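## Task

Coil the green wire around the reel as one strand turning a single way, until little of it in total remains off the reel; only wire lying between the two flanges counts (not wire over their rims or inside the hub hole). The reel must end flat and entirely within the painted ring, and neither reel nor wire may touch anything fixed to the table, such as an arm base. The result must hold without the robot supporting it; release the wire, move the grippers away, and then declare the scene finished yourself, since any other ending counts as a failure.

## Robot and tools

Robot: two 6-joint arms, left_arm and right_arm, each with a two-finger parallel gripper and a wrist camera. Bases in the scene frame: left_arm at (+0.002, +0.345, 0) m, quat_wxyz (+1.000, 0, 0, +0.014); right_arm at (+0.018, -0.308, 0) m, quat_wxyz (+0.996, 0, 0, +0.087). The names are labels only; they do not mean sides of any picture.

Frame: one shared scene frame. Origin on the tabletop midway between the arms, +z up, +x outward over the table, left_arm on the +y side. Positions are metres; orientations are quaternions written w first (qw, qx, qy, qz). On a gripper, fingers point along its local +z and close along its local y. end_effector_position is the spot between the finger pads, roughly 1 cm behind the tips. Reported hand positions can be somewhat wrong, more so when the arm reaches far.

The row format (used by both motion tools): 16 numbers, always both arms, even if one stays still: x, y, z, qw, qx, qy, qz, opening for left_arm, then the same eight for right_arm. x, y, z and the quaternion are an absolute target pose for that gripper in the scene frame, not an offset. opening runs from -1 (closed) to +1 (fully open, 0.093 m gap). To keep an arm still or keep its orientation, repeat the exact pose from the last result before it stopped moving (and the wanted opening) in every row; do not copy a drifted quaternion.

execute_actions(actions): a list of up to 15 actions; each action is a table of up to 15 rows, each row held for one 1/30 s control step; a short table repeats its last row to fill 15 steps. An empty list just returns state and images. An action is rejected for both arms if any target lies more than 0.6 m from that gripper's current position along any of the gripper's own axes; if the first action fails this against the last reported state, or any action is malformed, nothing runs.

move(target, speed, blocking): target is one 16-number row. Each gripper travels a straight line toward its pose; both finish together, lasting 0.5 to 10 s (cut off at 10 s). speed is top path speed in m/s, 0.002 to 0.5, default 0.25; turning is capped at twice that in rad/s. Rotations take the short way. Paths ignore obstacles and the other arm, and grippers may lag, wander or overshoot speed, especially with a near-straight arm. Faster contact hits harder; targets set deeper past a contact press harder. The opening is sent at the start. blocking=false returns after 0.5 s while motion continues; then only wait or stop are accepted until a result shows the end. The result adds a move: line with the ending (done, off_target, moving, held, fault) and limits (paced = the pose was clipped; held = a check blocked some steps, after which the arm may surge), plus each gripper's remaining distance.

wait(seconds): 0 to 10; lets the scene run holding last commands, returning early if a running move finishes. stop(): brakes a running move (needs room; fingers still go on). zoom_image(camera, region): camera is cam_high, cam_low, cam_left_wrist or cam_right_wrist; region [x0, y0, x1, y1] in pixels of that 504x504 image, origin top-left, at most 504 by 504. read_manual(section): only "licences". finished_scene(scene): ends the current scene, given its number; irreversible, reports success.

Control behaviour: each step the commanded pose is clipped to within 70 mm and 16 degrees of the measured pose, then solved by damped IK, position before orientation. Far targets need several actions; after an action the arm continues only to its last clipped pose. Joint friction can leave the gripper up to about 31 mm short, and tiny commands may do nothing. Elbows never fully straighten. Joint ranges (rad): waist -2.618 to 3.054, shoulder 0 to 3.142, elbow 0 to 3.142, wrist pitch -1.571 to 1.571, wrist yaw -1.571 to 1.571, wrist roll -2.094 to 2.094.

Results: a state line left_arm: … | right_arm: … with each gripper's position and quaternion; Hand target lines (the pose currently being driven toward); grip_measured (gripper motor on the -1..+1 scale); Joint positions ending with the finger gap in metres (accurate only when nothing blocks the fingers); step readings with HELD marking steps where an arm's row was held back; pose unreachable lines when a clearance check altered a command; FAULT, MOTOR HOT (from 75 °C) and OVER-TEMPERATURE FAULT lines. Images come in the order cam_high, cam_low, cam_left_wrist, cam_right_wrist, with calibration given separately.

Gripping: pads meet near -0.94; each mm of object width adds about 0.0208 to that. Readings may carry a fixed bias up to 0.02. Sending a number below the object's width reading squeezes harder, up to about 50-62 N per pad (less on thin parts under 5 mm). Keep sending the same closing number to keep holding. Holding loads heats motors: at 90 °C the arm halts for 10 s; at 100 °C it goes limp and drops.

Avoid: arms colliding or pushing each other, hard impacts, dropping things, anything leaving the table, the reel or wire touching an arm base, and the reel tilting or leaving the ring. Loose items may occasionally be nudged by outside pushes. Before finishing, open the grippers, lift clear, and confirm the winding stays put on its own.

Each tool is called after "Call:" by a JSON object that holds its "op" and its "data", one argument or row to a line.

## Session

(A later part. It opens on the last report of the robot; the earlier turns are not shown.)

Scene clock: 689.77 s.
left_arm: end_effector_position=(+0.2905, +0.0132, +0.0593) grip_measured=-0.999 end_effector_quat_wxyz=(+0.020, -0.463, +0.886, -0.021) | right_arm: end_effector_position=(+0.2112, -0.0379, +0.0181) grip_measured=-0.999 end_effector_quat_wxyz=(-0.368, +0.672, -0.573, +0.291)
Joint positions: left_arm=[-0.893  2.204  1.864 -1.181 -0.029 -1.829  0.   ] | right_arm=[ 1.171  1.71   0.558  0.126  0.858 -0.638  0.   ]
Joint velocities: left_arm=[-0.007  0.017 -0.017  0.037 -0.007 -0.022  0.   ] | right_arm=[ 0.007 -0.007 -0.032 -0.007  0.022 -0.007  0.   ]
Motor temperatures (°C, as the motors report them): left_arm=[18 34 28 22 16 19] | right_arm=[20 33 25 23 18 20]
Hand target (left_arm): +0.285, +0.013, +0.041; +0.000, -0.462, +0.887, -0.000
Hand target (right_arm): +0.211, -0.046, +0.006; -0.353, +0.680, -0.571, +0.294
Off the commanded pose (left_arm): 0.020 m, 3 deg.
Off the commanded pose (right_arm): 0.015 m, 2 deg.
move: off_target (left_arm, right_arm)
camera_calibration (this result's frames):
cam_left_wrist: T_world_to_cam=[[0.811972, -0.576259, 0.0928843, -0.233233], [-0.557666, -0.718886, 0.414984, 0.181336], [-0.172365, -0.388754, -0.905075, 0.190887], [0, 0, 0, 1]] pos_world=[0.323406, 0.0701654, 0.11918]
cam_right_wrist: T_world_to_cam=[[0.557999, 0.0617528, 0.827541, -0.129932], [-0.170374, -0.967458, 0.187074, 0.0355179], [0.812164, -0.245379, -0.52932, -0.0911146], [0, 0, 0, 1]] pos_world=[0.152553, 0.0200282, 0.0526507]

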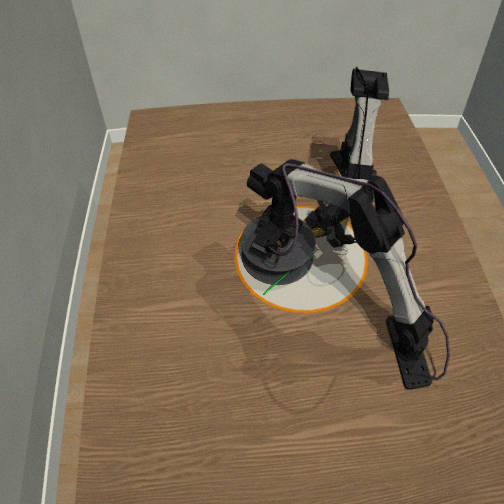

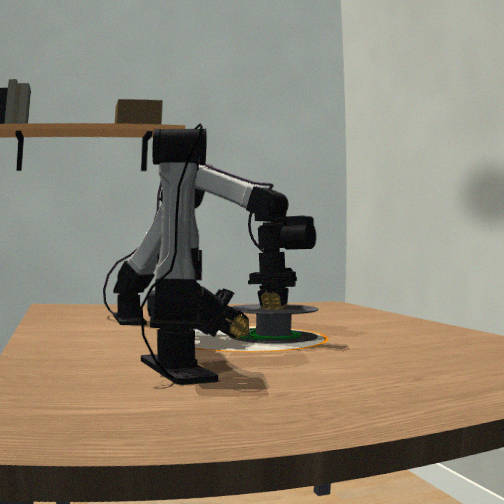

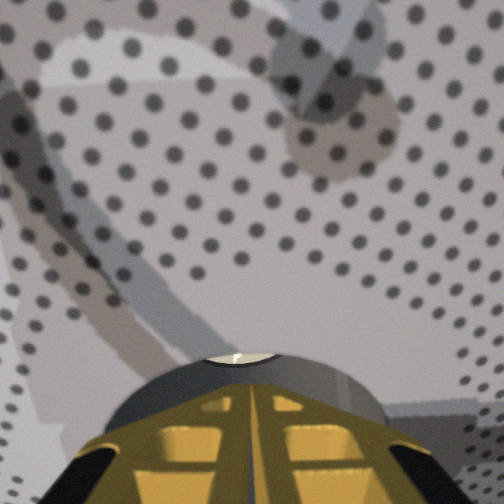

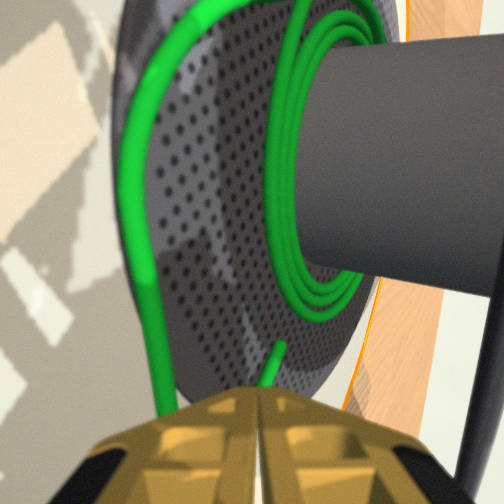

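Call:
{"op": "move", "data": {
  "target": [0.285,0.012,0.04,0,-0.4617,0.887,0,-1, 0.228,-0.044,0.004,0.3537,-0.6795,0.5701,-0.2967,-1],
  "speed": 0.02
}}

Scene clock: 692.00 s.
left_arm: end_effector_position=(+0.2905, +0.0132, +0.0593) grip_measured=-0.999 end_effector_quat_wxyz=(+0.020, -0.463, +0.886, -0.021) | right_arm: end_effector_position=(+0.2236, -0.0381, +0.0113) grip_measured=-0.999 end_effector_quat_wxyz=(-0.359, +0.681, -0.567, +0.293)
Joint positions: left_arm=[-0.893  2.204  1.864 -1.181 -0.029 -1.829  0.   ] | right_arm=[ 1.119  1.741  0.558  0.189  0.821 -0.718  0.   ]
Joint velocities: left_arm=[-0.007  0.007  0.002 -0.051 -0.022 -0.066  0.   ] | right_arm=[-0.007 -0.007  0.002  0.022 -0.007  0.022  0.   ]
Motor temperatures (°C, as the motors report them): left_arm=[18 34 28 22 16 19] | right_arm=[20 33 25 23 18 20]
Hand target (left_arm): +0.285, +0.013, +0.041; +0.000, -0.462, +0.887, -0.000
Hand target (right_arm): +0.227, -0.044, +0.004; -0.353, +0.680, -0.571, +0.296
Off the commanded pose (left_arm): 0.020 m, 3 deg.
Off the commanded pose (right_arm): 0.010 m, 1 deg.
move: off_target (left_arm)
camera_calibration (this result's frames):
cam_left_wrist: T_world_to_cam=[[0.811972, -0.576259, 0.0928843, -0.233233], [-0.557666, -0.718886, 0.414984, 0.181336], [-0.172365, -0.388754, -0.905075, 0.190887], [0, 0, 0, 1]] pos_world=[0.323406, 0.0701654, 0.11918]
cam_right_wrist: T_world_to_cam=[[0.565542, 0.0900369, 0.81979, -0.131728], [-0.155842, -0.964448, 0.213434, 0.035225], [0.809862, -0.248463, -0.531404, -0.104354], [0, 0, 0, 1]] pos_world=[0.164499, 0.019905, 0.0450169]

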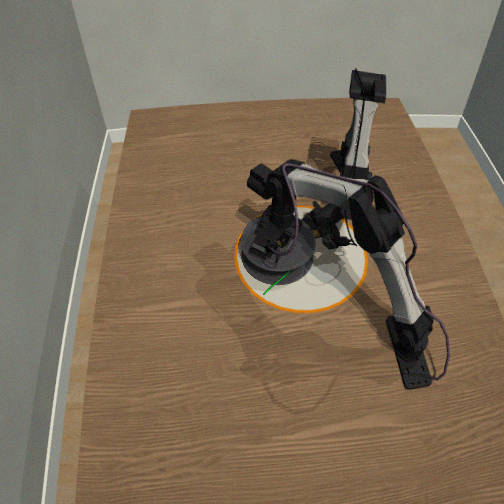

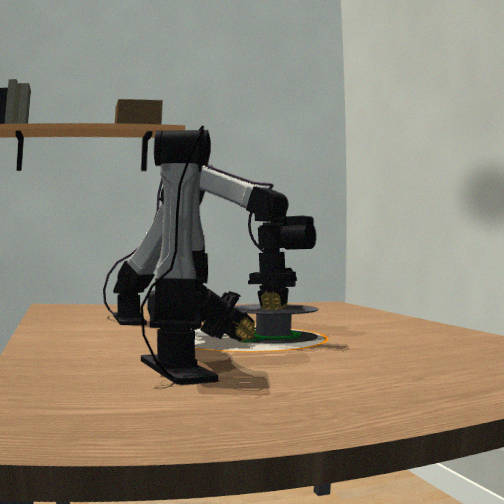

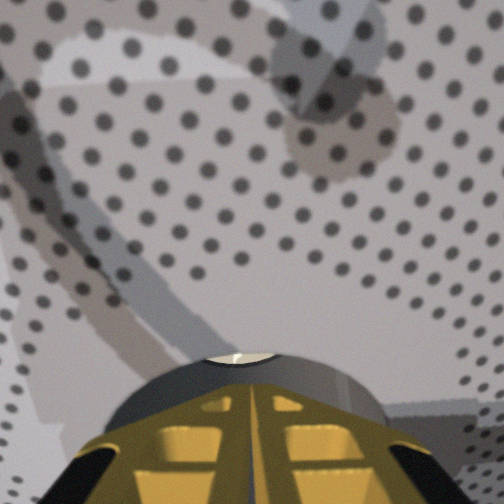

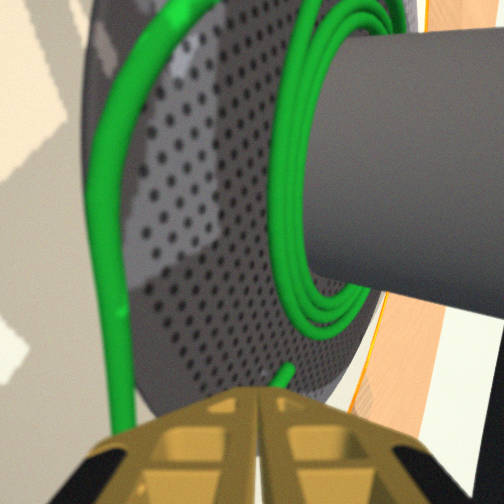

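Call:
{"op": "zoom_image", "data": {
  "camera": "cam_low",
  "region": [200,300,300,360]
}}

Region (200, 300, 300, 360) of cam_low's 504x504 image, scaled by 5.040, with more detail than that image has; it fills the top 302 rows of this view, and the rest is white.

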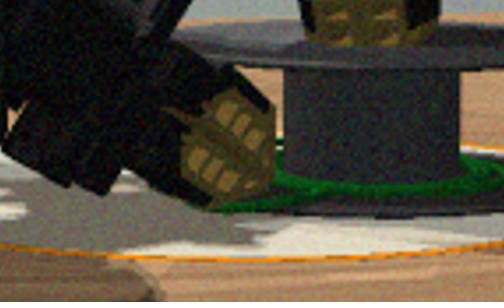

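Call:
{"op": "move", "data": {
  "target": [0.285,0.012,0.04,0,-0.4617,0.887,0,-1, 0.205,-0.042,0.034,0.3537,-0.6795,0.5701,-0.2967,-1],
  "speed": 0.04
}}

Call:
{"op": "move", "data": {
  "target": [0.285,0.012,0.04,0,-0.4617,0.887,0,-1, 0.165,-0.045,0.05,0.3537,-0.6795,0.5701,-0.2967,-1],
  "speed": 0.08
}}

Call:
{"op": "zoom_image", "data": {
  "camera": "cam_low",
  "region": [200,300,300,360]
}}

Scene clock: 695.43 s.
left_arm: end_effector_position=(+0.2905, +0.0132, +0.0593) grip_measured=-0.999 end_effector_quat_wxyz=(+0.020, -0.463, +0.886, -0.021) | right_arm: end_effector_position=(+0.2058, -0.0479, +0.0248) grip_measured=-0.999 end_effector_quat_wxyz=(-0.343, +0.685, -0.569, +0.299)
Joint positions: left_arm=[-0.893  2.204  1.864 -1.181 -0.029 -1.829  0.   ] | right_arm=[ 1.179  1.651  0.574 -0.022  0.852 -0.62   0.   ]
Joint velocities: left_arm=[-0.002 -0.017 -0.027  0.051  0.007  0.022  0.   ] | right_arm=[-0.007 -0.007 -0.012 -0.066  0.007  0.022  0.   ]
Motor temperatures (°C, as the motors report them): left_arm=[18 34 28 22 16 19] | right_arm=[20 33 25 23 18 20]
Hand target (left_arm): +0.285, +0.013, +0.041; +0.000, -0.462, +0.887, -0.000
Hand target (right_arm): +0.205, -0.042, +0.034; -0.354, +0.679, -0.570, +0.297
Off the commanded pose (left_arm): 0.020 m, 3 deg.
Off the commanded pose (right_arm): 0.011 m, 1 deg.
move: off_target (left_arm, right_arm)
camera_calibration (this result's frames):
cam_left_wrist: T_world_to_cam=[[0.811972, -0.576259, 0.0928843, -0.233233], [-0.557666, -0.718886, 0.414984, 0.181336], [-0.172365, -0.388754, -0.905075, 0.190887], [0, 0, 0, 1]] pos_world=[0.323406, 0.0701654, 0.11918]
cam_right_wrist: T_world_to_cam=[[0.577573, 0.106978, 0.8093, -0.13323], [-0.164346, -0.955841, 0.243637, 0.0215244], [0.799625, -0.273723, -0.534486, -0.084232], [0, 0, 0, 1]] pos_world=[0.147842, 0.0117704, 0.0575583]

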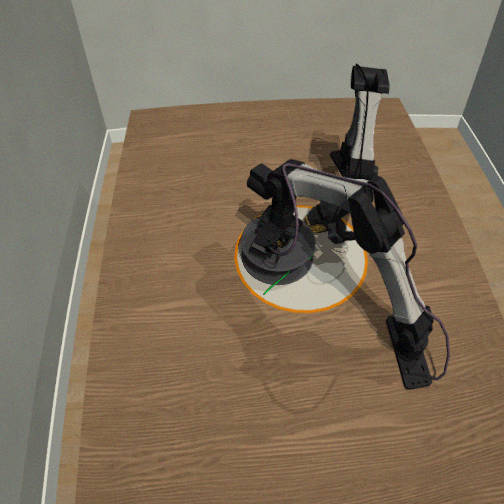

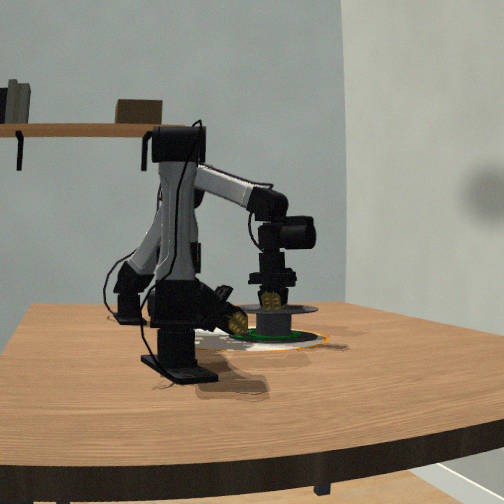

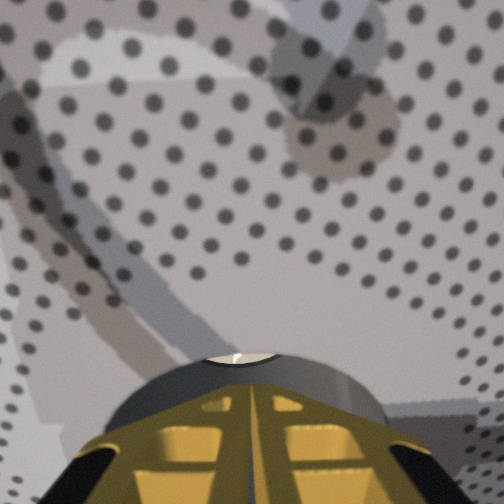

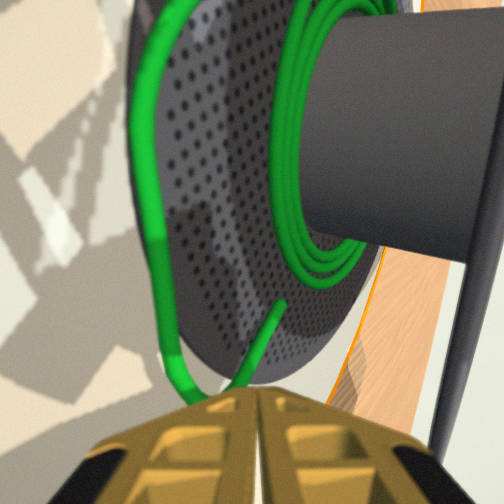

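Scene clock: 696.60 s.
left_arm: end_effector_position=(+0.2905, +0.0132, +0.0593) grip_measured=-0.999 end_effector_quat_wxyz=(+0.020, -0.463, +0.886, -0.021) | right_arm: end_effector_position=(+0.1669, -0.0502, +0.0422) grip_measured=-0.999 end_effector_quat_wxyz=(-0.345, +0.684, -0.569, +0.301)
Joint positions: left_arm=[-0.893  2.204  1.864 -1.181 -0.029 -1.829  0.   ] | right_arm=[ 1.341  1.592  0.631 -0.319  0.919 -0.384  0.   ]
Joint velocities: left_arm=[-0.022 -0.002  0.017  0.037  0.037 -0.022  0.   ] | right_arm=[-0.012  0.002  0.002 -0.007  0.022 -0.022  0.   ]
Motor temperatures (°C, as the motors report them): left_arm=[18 34 28 22 16 19] | right_arm=[20 33 25 23 18 20]
Hand target (left_arm): +0.285, +0.013, +0.041; +0.000, -0.462, +0.887, -0.000
Hand target (right_arm): +0.166, -0.045, +0.051; -0.355, +0.679, -0.569, +0.299
Off the commanded pose (left_arm): 0.020 m, 3 deg.
Off the commanded pose (right_arm): 0.010 m, 1 deg.
move: off_target (left_arm)
camera_calibration (this result's frames):
cam_left_wrist: T_world_to_cam=[[0.811972, -0.576259, 0.0928843, -0.233233], [-0.557666, -0.718886, 0.414984, 0.181336], [-0.172365, -0.388754, -0.905075, 0.190887], [0, 0, 0, 1]] pos_world=[0.323406, 0.0701654, 0.11918]
cam_right_wrist: T_world_to_cam=[[0.572729, 0.106117, 0.812848, -0.123997], [-0.167083, -0.955659, 0.242487, 0.00925617], [0.802537, -0.274692, -0.529603, -0.045276], [0, 0, 0, 1]] pos_world=[0.108899, 0.00956696, 0.0745677]

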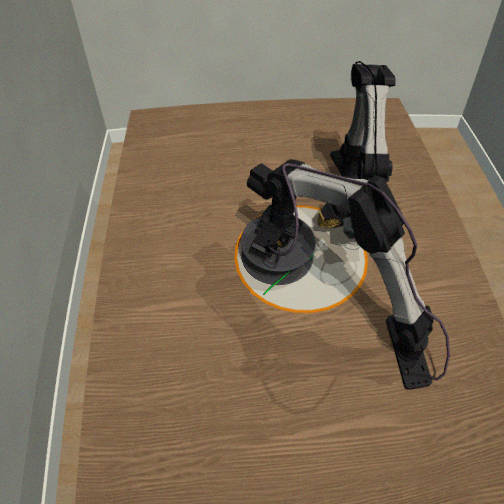

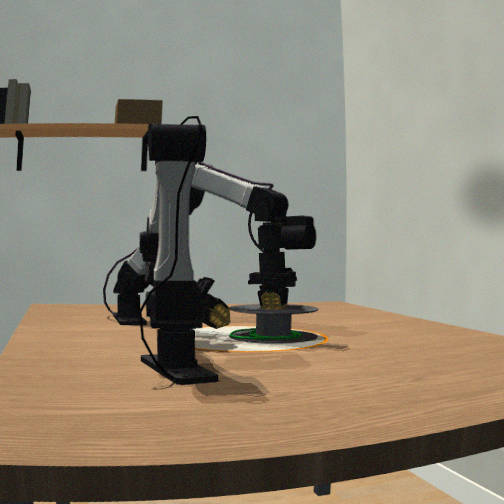

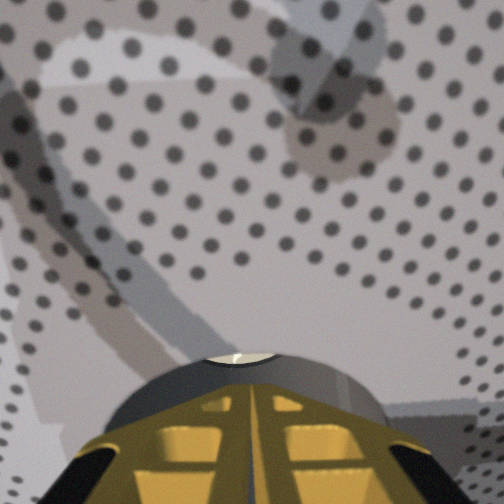

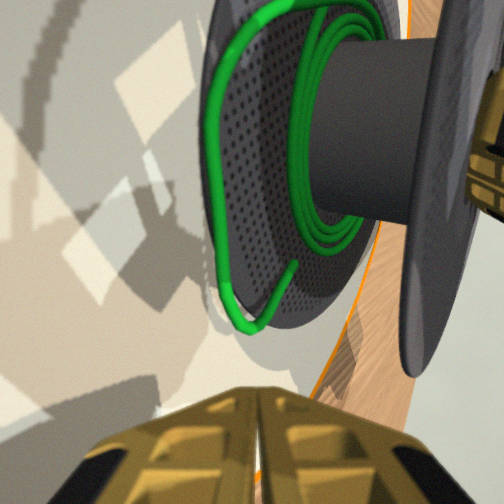

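Region (200, 300, 300, 360) of cam_low's 504x504 image, scaled by 5.040, with more detail than that image has; it fills the top 302 rows of this view, and the rest is white.

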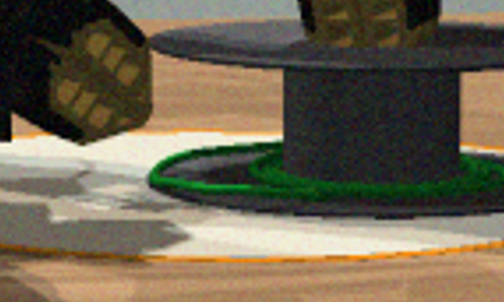

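Call:
{"op": "move", "data": {
  "target": [0.290,0.013,0.13,0,-0.4617,0.887,0,-1, 0.19,-0.08,0.14,0.3537,-0.6795,0.5701,-0.2967,-1],
  "speed": 0.15
}}

Scene clock: 709.03 s.
left_arm: end_effector_position=(+0.2889, +0.0107, +0.1325) grip_measured=-0.999 end_effector_quat_wxyz=(+0.008, -0.460, +0.888, -0.007) | right_arm: end_effector_position=(+0.1888, -0.0780, +0.1342) grip_measured=-0.999 end_effector_quat_wxyz=(-0.353, +0.680, -0.567, +0.301)
Joint positions: left_arm=[-0.893  2.274  2.274 -1.553 -0.012 -1.822  0.   ] | right_arm=[ 1.234  1.24   0.734 -0.623  0.89  -0.557  0.   ]
Joint velocities: left_arm=[ 0.007  0.002 -0.022  0.037  0.051  0.037  0.   ] | right_arm=[ 0.007  0.002 -0.007 -0.022  0.022  0.007  0.   ]
Motor temperatures (°C, as the motors report them): left_arm=[18 34 28 21 16 19] | right_arm=[20 33 26 22 18 20]
Hand target (left_arm): +0.290, +0.013, +0.130; +0.000, -0.462, +0.887, -0.001
Hand target (right_arm): +0.190, -0.078, +0.139; -0.353, +0.680, -0.570, +0.295
Off the commanded pose (left_arm): 0.004 m, 1 deg.
Off the commanded pose (right_arm): 0.006 m, 1 deg.
joint sent to its limit (left arm) — the command would take joint 4 (wrist pitch) past its lower limit, so that joint was sent only as far as its limit.
move: done
camera_calibration (this result's frames):
cam_left_wrist: T_world_to_cam=[[0.810196, -0.583317, 0.0576561, -0.234844], [-0.54887, -0.720451, 0.423902, 0.144521], [-0.205731, -0.375089, -0.903871, 0.265235], [0, 0, 0, 1]] pos_world=[0.324159, 0.0666183, 0.192015]
cam_right_wrist: T_world_to_cam=[[0.561926, 0.0967026, 0.821516, -0.208214], [-0.167002, -0.95943, 0.227168, -0.0342157], [0.810154, -0.264846, -0.522979, -0.0232687], [0, 0, 0, 1]] pos_world=[0.130138, -0.0188553, 0.166655]

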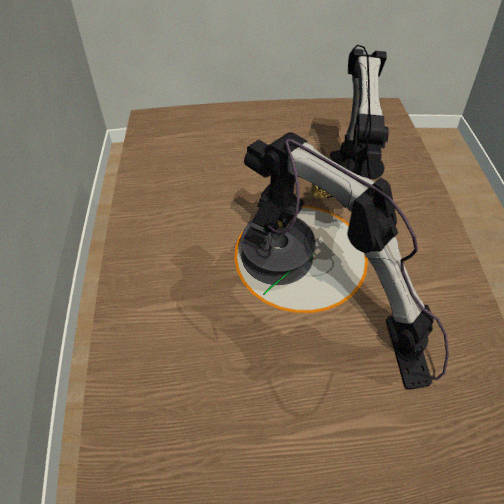

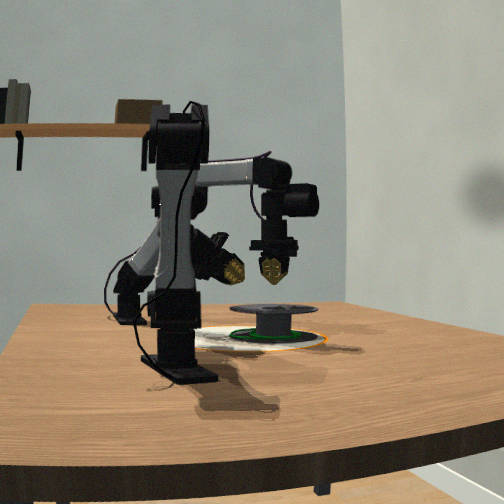

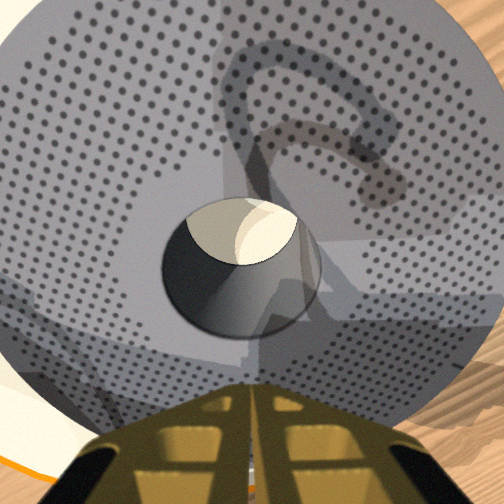

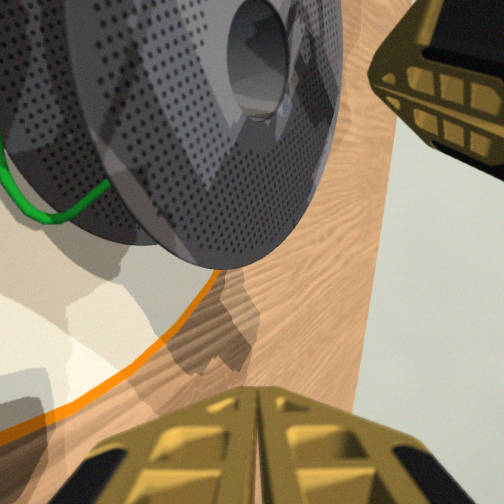

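Call:
{"op": "execute_actions", "data": {
  "actions": []
}}

Scene clock: 711.17 s.
left_arm: end_effector_position=(+0.2886, +0.0110, +0.1325) grip_measured=-0.999 end_effector_quat_wxyz=(+0.008, -0.460, +0.888, -0.007) | right_arm: end_effector_position=(+0.1887, -0.0782, +0.1340) grip_measured=-0.999 end_effector_quat_wxyz=(-0.353, +0.681, -0.567, +0.301)
Joint positions: left_arm=[-0.893  2.274  2.274 -1.554 -0.012 -1.822  0.   ] | right_arm=[ 1.234  1.24   0.734 -0.625  0.889 -0.557  0.   ]
Joint velocities: left_arm=[ 0.007  0.002 -0.002 -0.037 -0.037  0.037  0.   ] | right_arm=[-0.017  0.007 -0.002  0.007 -0.007  0.081  0.   ]
Motor temperatures (°C, as the motors report them): left_arm=[18 34 28 21 16 19] | right_arm=[20 33 26 22 18 20]
Hand target (left_arm): +0.290, +0.013, +0.130; +0.000, -0.462, +0.887, -0.001
Hand target (right_arm): +0.190, -0.078, +0.139; -0.353, +0.680, -0.571, +0.295
Off the commanded pose (left_arm): 0.003 m, 1 deg.
Off the commanded pose (right_arm): 0.006 m, 1 deg.
camera_calibration (this result's frames):
cam_left_wrist: T_world_to_cam=[[0.810029, -0.583693, 0.0561742, -0.234236], [-0.548726, -0.720737, 0.4236, 0.144597], [-0.206765, -0.373953, -0.904106, 0.265602], [0, 0, 0, 1]] pos_world=[0.324, 0.0668169, 0.19204]
cam_right_wrist: T_world_to_cam=[[0.562328, 0.0983607, 0.821044, -0.2079], [-0.166515, -0.959092, 0.228944, -0.0347039], [0.809975, -0.265458, -0.522946, -0.0233676], [0, 0, 0, 1]] pos_world=[0.130056, -0.0190382, 0.16642]

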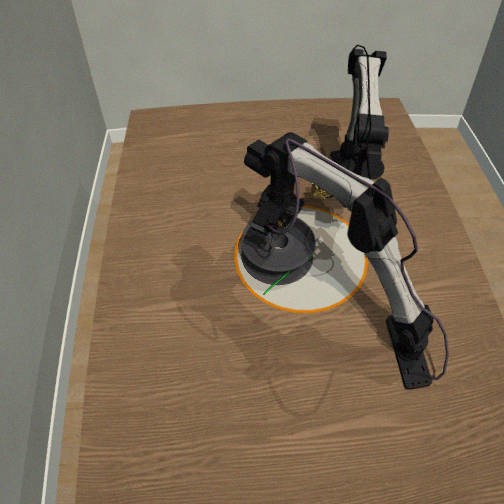

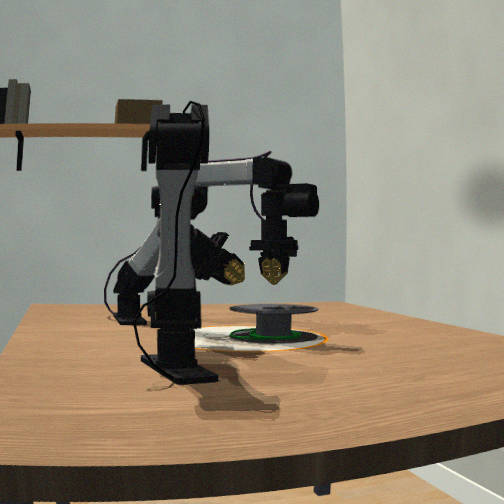

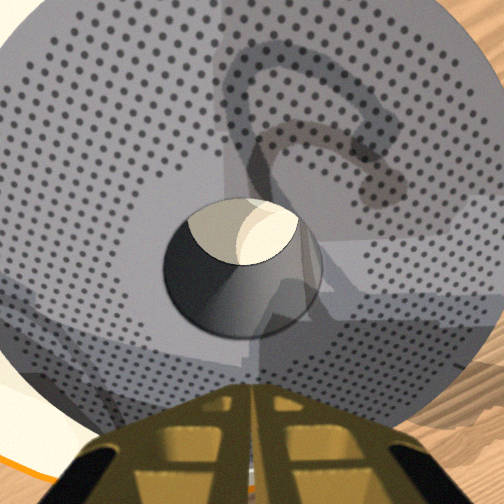

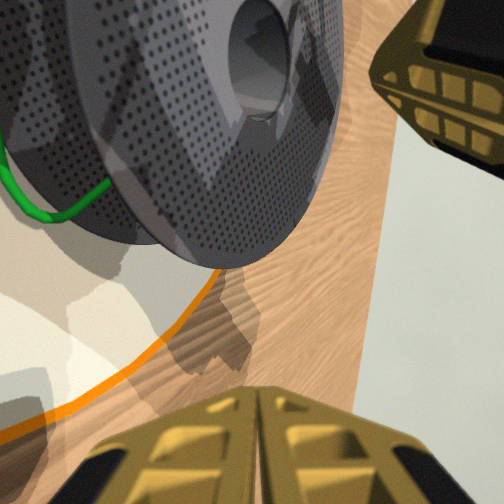

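Call:
{"op": "move", "data": {
  "target": [0.22,0.20,0.16,0,0.2588,0.9659,0,-1, 0.19,-0.09,0.16,0,0.2588,0.9659,0,-1],
  "speed": 0.3
}}

Call:
{"op": "move", "data": {
  "target": [0.22,0.20,0.16,0,0.2588,0.9659,0,-1, 0.3015,0.016,0.11,0,0.2588,0.9659,0,-1],
  "speed": 0.25
}}

Scene clock: 721.83 s.
left_arm: end_effector_position=(+0.2270, +0.1970, +0.1558) grip_measured=-0.999 end_effector_quat_wxyz=(+0.001, +0.259, +0.966, +0.005) | right_arm: end_effector_position=(+0.1873, -0.0903, +0.1547) grip_measured=-0.999 end_effector_quat_wxyz=(-0.011, +0.251, +0.968, -0.011)
Joint positions: left_arm=[-0.615  1.563  1.405 -1.414 -0.011 -0.064  0.   ] | right_arm=[ 0.73   1.613  1.451 -1.439 -0.011  1.411  0.   ]
Joint velocities: left_arm=[ 0.002 -0.017  0.012  0.022  0.037  0.007  0.   ] | right_arm=[-0.002  0.007 -0.007  0.037 -0.081 -0.007  0.   ]
Motor temperatures (°C, as the motors report them): left_arm=[18 36 28 21 16 19] | right_arm=[20 32 27 22 18 20]
Hand target (left_arm): +0.222, +0.200, +0.158; +0.001, +0.259, +0.966, -0.001
Hand target (right_arm): +0.188, -0.090, +0.162; -0.011, +0.259, +0.966, +0.007
Off the commanded pose (left_arm): 0.009 m, 1 deg.
Off the commanded pose (right_arm): 0.006 m, 2 deg.
move: done
camera_calibration (this result's frames):
cam_left_wrist: T_world_to_cam=[[-0.508009, -0.860948, 0.0263721, 0.281451], [-0.770985, 0.468151, 0.431759, 0.0499687], [-0.384068, 0.199005, -0.901603, 0.270448], [0, 0, 0, 1]] pos_world=[0.285375, 0.165102, 0.21484]
cam_right_wrist: T_world_to_cam=[[-0.494456, -0.868807, 0.0262285, 0.0106857], [-0.786261, 0.459934, 0.41262, 0.16452], [-0.37055, 0.1834, -0.910526, 0.307016], [0, 0, 0, 1]] pos_world=[0.248404, -0.122691, 0.211381]

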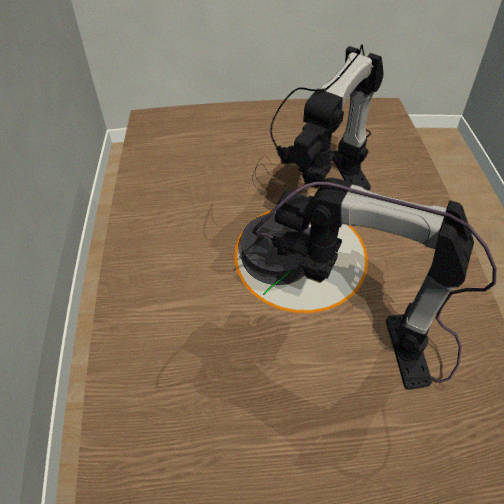

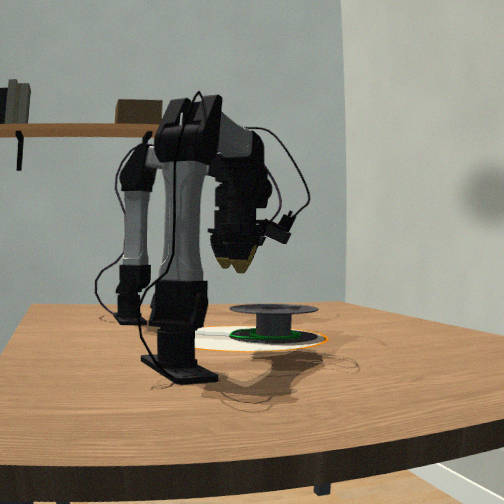

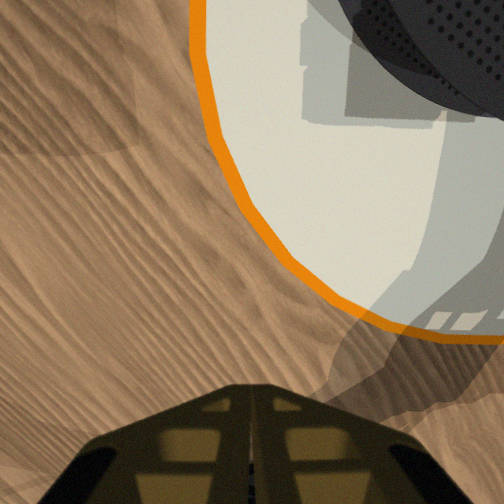

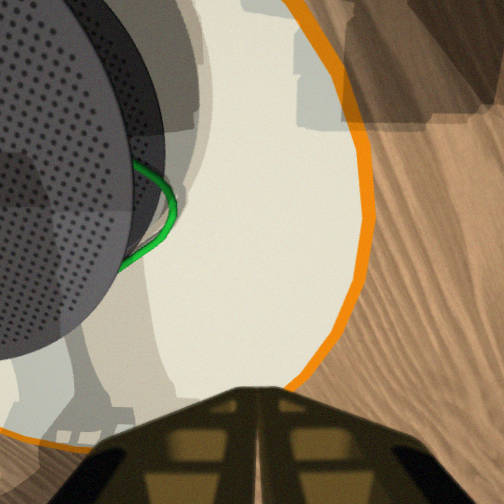

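Scene clock: 723.03 s.
left_arm: end_effector_position=(+0.2270, +0.1970, +0.1558) grip_measured=-0.999 end_effector_quat_wxyz=(+0.001, +0.259, +0.966, +0.005) | right_arm: end_effector_position=(+0.2968, +0.0194, +0.1073) grip_measured=-0.999 end_effector_quat_wxyz=(-0.002, +0.257, +0.966, +0.008)
Joint positions: left_arm=[-0.615  1.563  1.405 -1.414 -0.011 -0.064  0.   ] | right_arm=[ 0.688  2.201  2.052 -1.41  -0.011  1.381  0.   ]
Joint velocities: left_arm=[-0.012  0.012 -0.007  0.022 -0.007 -0.007  0.   ] | right_arm=[ 0.002 -0.012 -0.002  0.022  0.007 -0.022  0.   ]
Motor temperatures (°C, as the motors report them): left_arm=[18 35 28 21 16 19] | right_arm=[20 32 27 22 18 20]
Hand target (left_arm): +0.220, +0.200, +0.160; -0.000, +0.259, +0.966, +0.000
Hand target (right_arm): +0.301, +0.016, +0.107; -0.001, +0.259, +0.966, +0.001
Off the commanded pose (left_arm): 0.009 m, 1 deg.
Off the commanded pose (right_arm): 0.006 m, 1 deg.
move: done
camera_calibration (this result's frames):
cam_left_wrist: T_world_to_cam=[[-0.508009, -0.860948, 0.0263721, 0.281451], [-0.770985, 0.468151, 0.431759, 0.0499687], [-0.384068, 0.199005, -0.901603, 0.270448], [0, 0, 0, 1]] pos_world=[0.285375, 0.165102, 0.21484]
cam_right_wrist: T_world_to_cam=[[-0.505498, -0.862695, -0.0151587, 0.16896], [-0.791317, 0.456528, 0.406694, 0.221919], [-0.343932, 0.217578, -0.913439, 0.27606], [0, 0, 0, 1]] pos_world=[0.355963, -0.015616, 0.164473]

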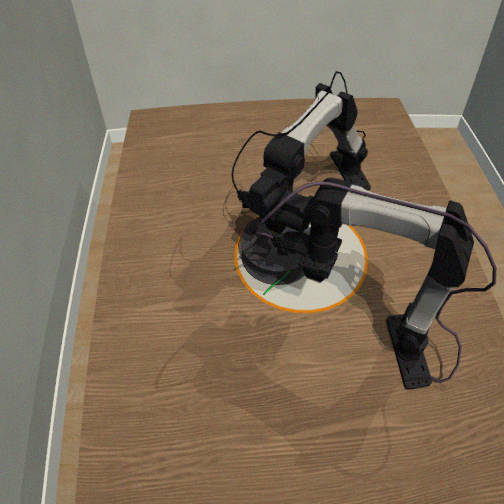

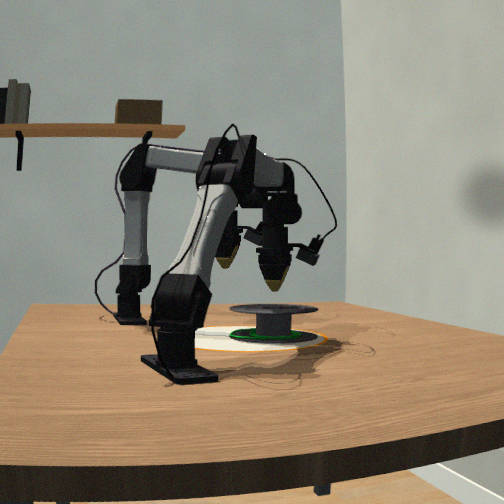

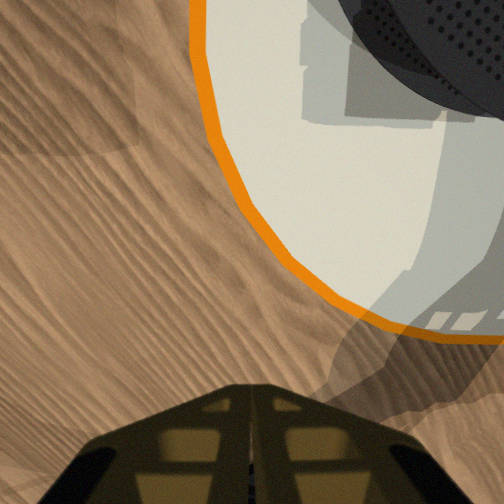

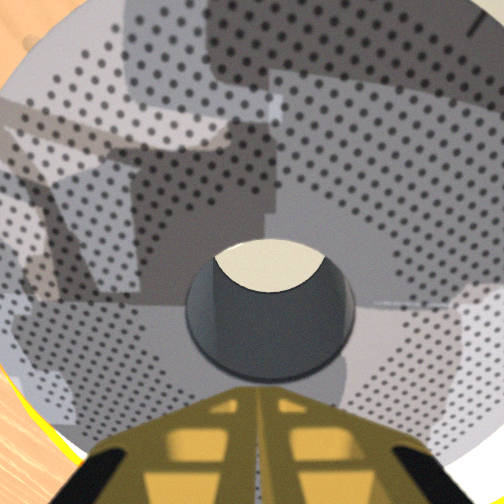

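Call:
{"op": "move", "data": {
  "target": [0.22,0.20,0.16,0,0.2588,0.9659,0,-1, 0.299,0.014,0.045,0,0.2588,0.9659,0,-1],
  "speed": 0.08
}}

Call:
{"op": "move", "data": {
  "target": [0.22,0.20,0.16,0,0.2588,0.9659,0,-1, 0.299,0.014,0.045,0,0.2588,0.9659,0,-0.5],
  "speed": 0.08
}}

Scene clock: 725.07 s.
left_arm: end_effector_position=(+0.2270, +0.1970, +0.1558) grip_measured=-0.999 end_effector_quat_wxyz=(+0.001, +0.259, +0.966, +0.005) | right_arm: end_effector_position=(+0.2960, +0.0185, +0.0527) grip_measured=-0.999 end_effector_quat_wxyz=(-0.003, +0.257, +0.966, +0.007)
Joint positions: left_arm=[-0.615  1.563  1.405 -1.414 -0.011 -0.064  0.   ] | right_arm=[ 0.688  2.201  1.835 -1.194 -0.011  1.381  0.   ]
Joint velocities: left_arm=[-0.002  0.002 -0.012 -0.037  0.022  0.051  0.   ] | right_arm=[-0.002  0.002 -0.032  0.081 -0.037  0.139  0.   ]
Motor temperatures (°C, as the motors report them): left_arm=[18 35 28 21 16 19] | right_arm=[20 33 27 21 18 20]
Hand target (left_arm): +0.220, +0.200, +0.160; -0.000, +0.259, +0.966, +0.000
Hand target (right_arm): +0.298, +0.013, +0.045; -0.000, +0.259, +0.966, -0.000
Off the commanded pose (left_arm): 0.009 m, 1 deg.
Off the commanded pose (right_arm): 0.009 m, 1 deg.
move: done
camera_calibration (this result's frames):
cam_left_wrist: T_world_to_cam=[[-0.508009, -0.860948, 0.0263721, 0.281451], [-0.770985, 0.468151, 0.431759, 0.0499687], [-0.384068, 0.199005, -0.901603, 0.270448], [0, 0, 0, 1]] pos_world=[0.285375, 0.165102, 0.21484]
cam_right_wrist: T_world_to_cam=[[-0.505509, -0.862707, -0.0140327, 0.166864], [-0.791014, 0.456881, 0.406887, 0.243825], [-0.344613, 0.216785, -0.913371, 0.226292], [0, 0, 0, 1]] pos_world=[0.355203, -0.0165011, 0.109821]

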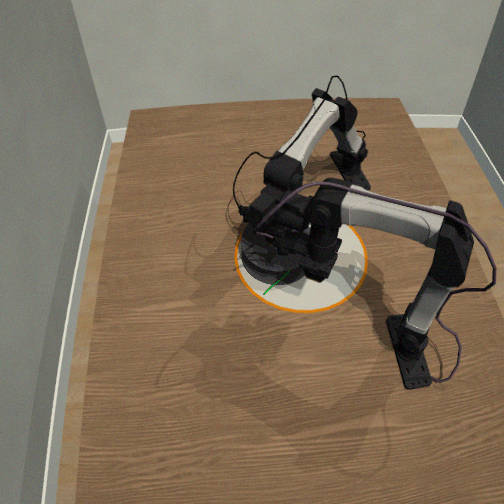

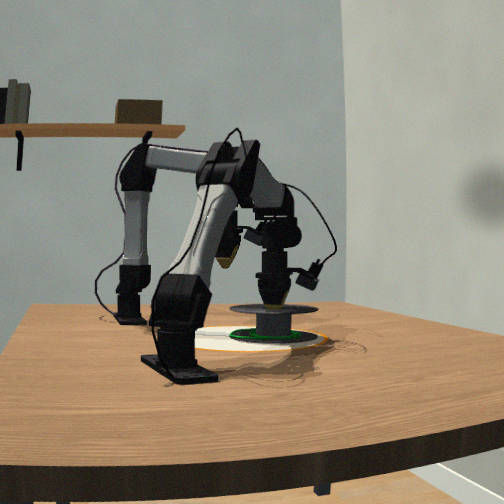

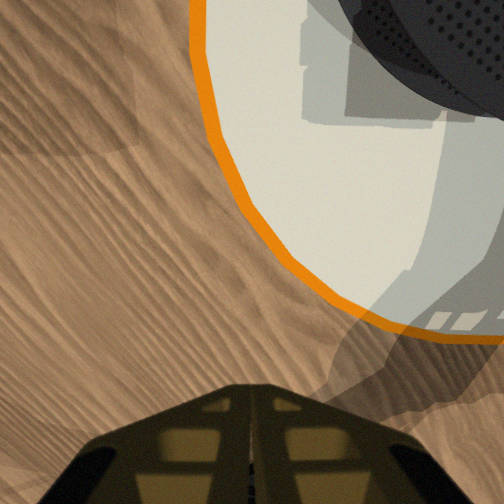

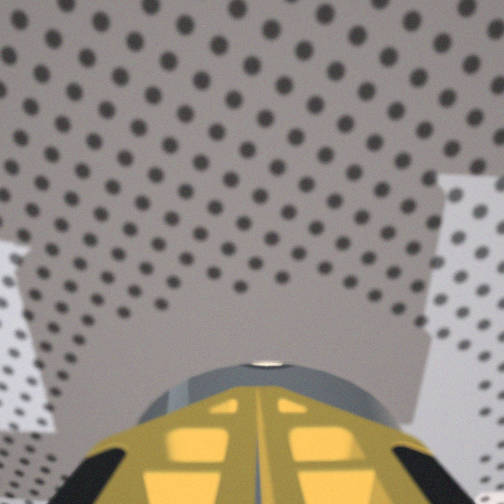

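Scene clock: 725.77 s.
left_arm: end_effector_position=(+0.2270, +0.1970, +0.1558) grip_measured=-0.999 end_effector_quat_wxyz=(+0.001, +0.259, +0.966, +0.005) | right_arm: end_effector_position=(+0.2958, +0.0184, +0.0550) grip_measured=-0.511 end_effector_quat_wxyz=(-0.002, +0.257, +0.966, +0.009)
Joint positions: left_arm=[-0.615  1.563  1.405 -1.414 -0.011 -0.064  0.   ] | right_arm=[ 0.688  2.195  1.835 -1.196 -0.012  1.382  0.021]
Joint velocities: left_arm=[ 0.007 -0.002 -0.022 -0.022  0.037 -0.037  0.   ] | right_arm=[ 0.002 -0.007 -0.002 -0.051 -0.037  0.007  0.001]
Motor temperatures (°C, as the motors report them): left_arm=[18 35 28 21 16 19] | right_arm=[20 33 27 21 18 20]
Hand target (left_arm): +0.220, +0.200, +0.160; -0.000, +0.259, +0.966, +0.000
Hand target (right_arm): +0.299, +0.014, +0.045; -0.000, +0.259, +0.966, +0.000
Off the commanded pose (left_arm): 0.009 m, 1 deg.
Off the commanded pose (right_arm): 0.011 m, 1 deg.
move: off_target (right_arm)
camera_calibration (this result's frames):
cam_left_wrist: T_world_to_cam=[[-0.508009, -0.860948, 0.0263721, 0.281451], [-0.770985, 0.468151, 0.431759, 0.0499687], [-0.384068, 0.199005, -0.901603, 0.270448], [0, 0, 0, 1]] pos_world=[0.285375, 0.165102, 0.21484]
cam_right_wrist: T_world_to_cam=[[-0.505803, -0.862472, -0.0174752, 0.16697], [-0.791631, 0.456018, 0.406654, 0.242995], [-0.342759, 0.219521, -0.913415, 0.227785], [0, 0, 0, 1]] pos_world=[0.354891, -0.0168067, 0.112166]

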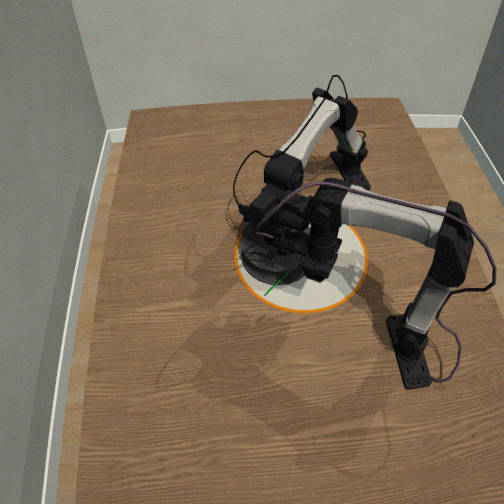

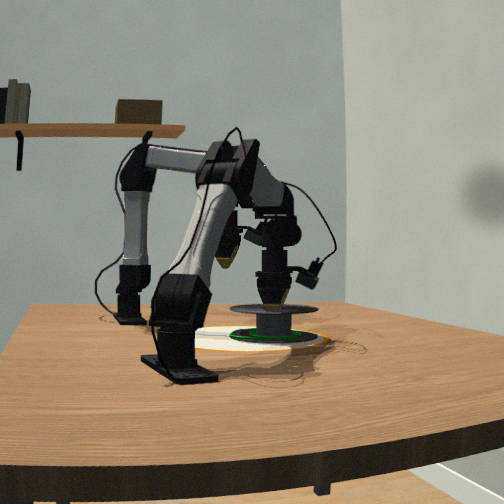

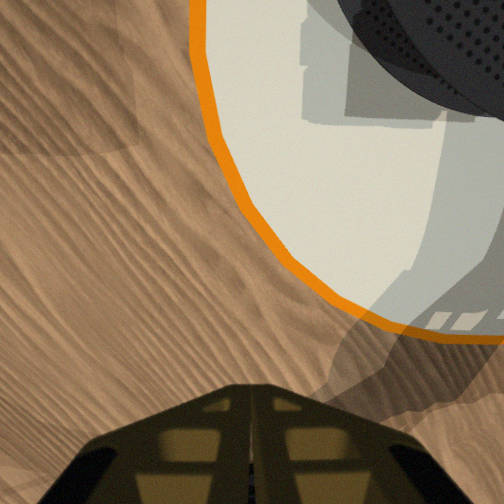

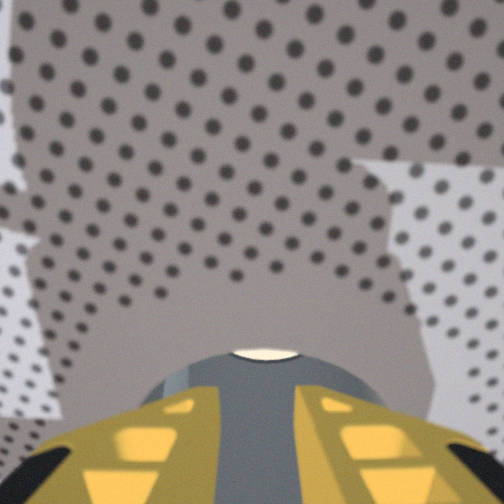

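Call:
{"op": "move", "data": {
  "target": [0.22,0.20,0.16,0,0.2588,0.9659,0,-1, 0.297,0.016,0.045,0,-0.0698,0.9976,0,-0.5],
  "speed": 0.1
}}

Scene clock: 731.33 s.
left_arm: end_effector_position=(+0.2270, +0.1970, +0.1558) grip_measured=-0.999 end_effector_quat_wxyz=(+0.001, +0.259, +0.966, +0.005) | right_arm: end_effector_position=(+0.2960, +0.0186, +0.0550) grip_measured=-0.511 end_effector_quat_wxyz=(+0.001, -0.059, +0.998, +0.010)
Joint positions: left_arm=[-0.615  1.563  1.405 -1.414 -0.011 -0.064  0.   ] | right_arm=[ 0.688  2.195  1.835 -1.194 -0.012  0.744  0.021]
Joint velocities: left_arm=[-0.012  0.002  0.022 -0.007 -0.022 -0.007  0.   ] | right_arm=[ 0.007  0.002  0.002  0.037 -0.007 -0.139  0.002]
Motor temperatures (°C, as the motors report them): left_arm=[18 35 28 21 16 19] | right_arm=[20 35 27 21 18 20]
Hand target (left_arm): +0.220, +0.200, +0.160; -0.000, +0.259, +0.966, +0.000
Hand target (right_arm): +0.297, +0.016, +0.045; -0.000, -0.070, +0.998, -0.000
Off the commanded pose (left_arm): 0.009 m, 1 deg.
Off the commanded pose (right_arm): 0.010 m, 2 deg.
move: done
camera_calibration (this result's frames):
cam_left_wrist: T_world_to_cam=[[-0.508009, -0.860948, 0.0263721, 0.281451], [-0.770985, 0.468151, 0.431759, 0.0499687], [-0.384068, 0.199005, -0.901603, 0.270448], [0, 0, 0, 1]] pos_world=[0.285375, 0.165102, 0.21484]
cam_right_wrist: T_world_to_cam=[[0.107706, -0.993968, -0.020645, -0.0116636], [-0.912371, -0.107071, 0.395113, 0.289926], [-0.394941, -0.0237202, -0.9184, 0.248066], [0, 0, 0, 1]] pos_world=[0.363748, 0.0253335, 0.11303]

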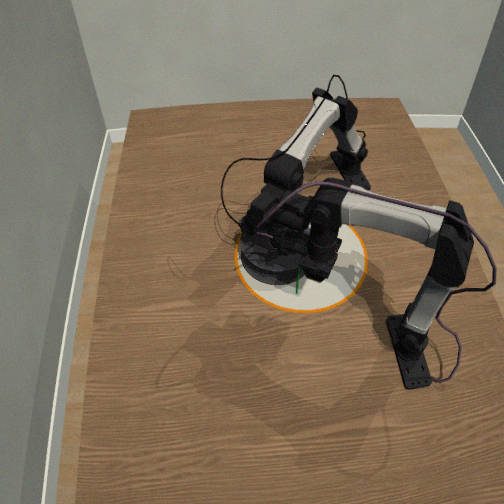

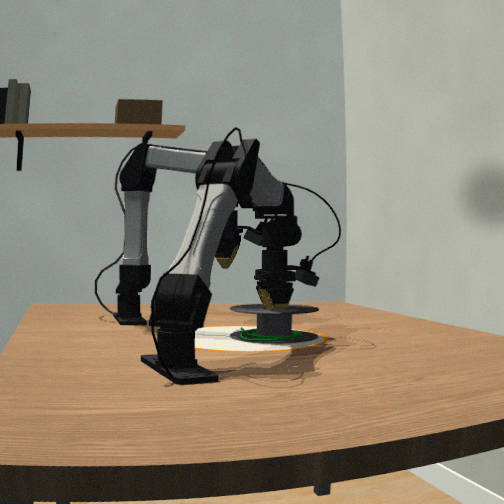

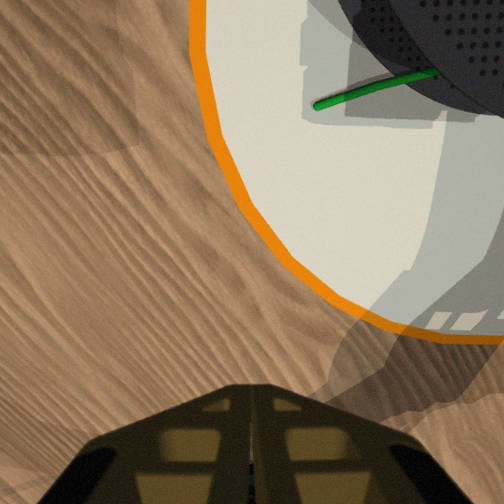

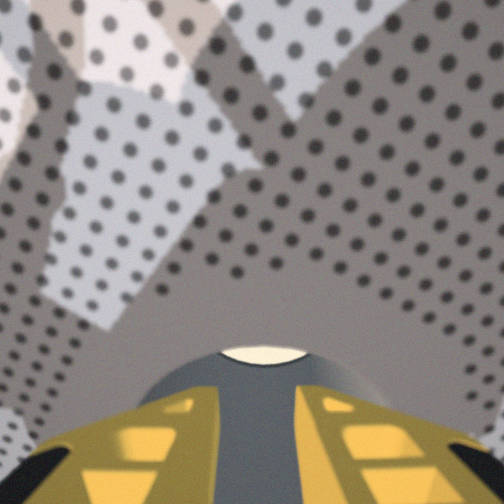

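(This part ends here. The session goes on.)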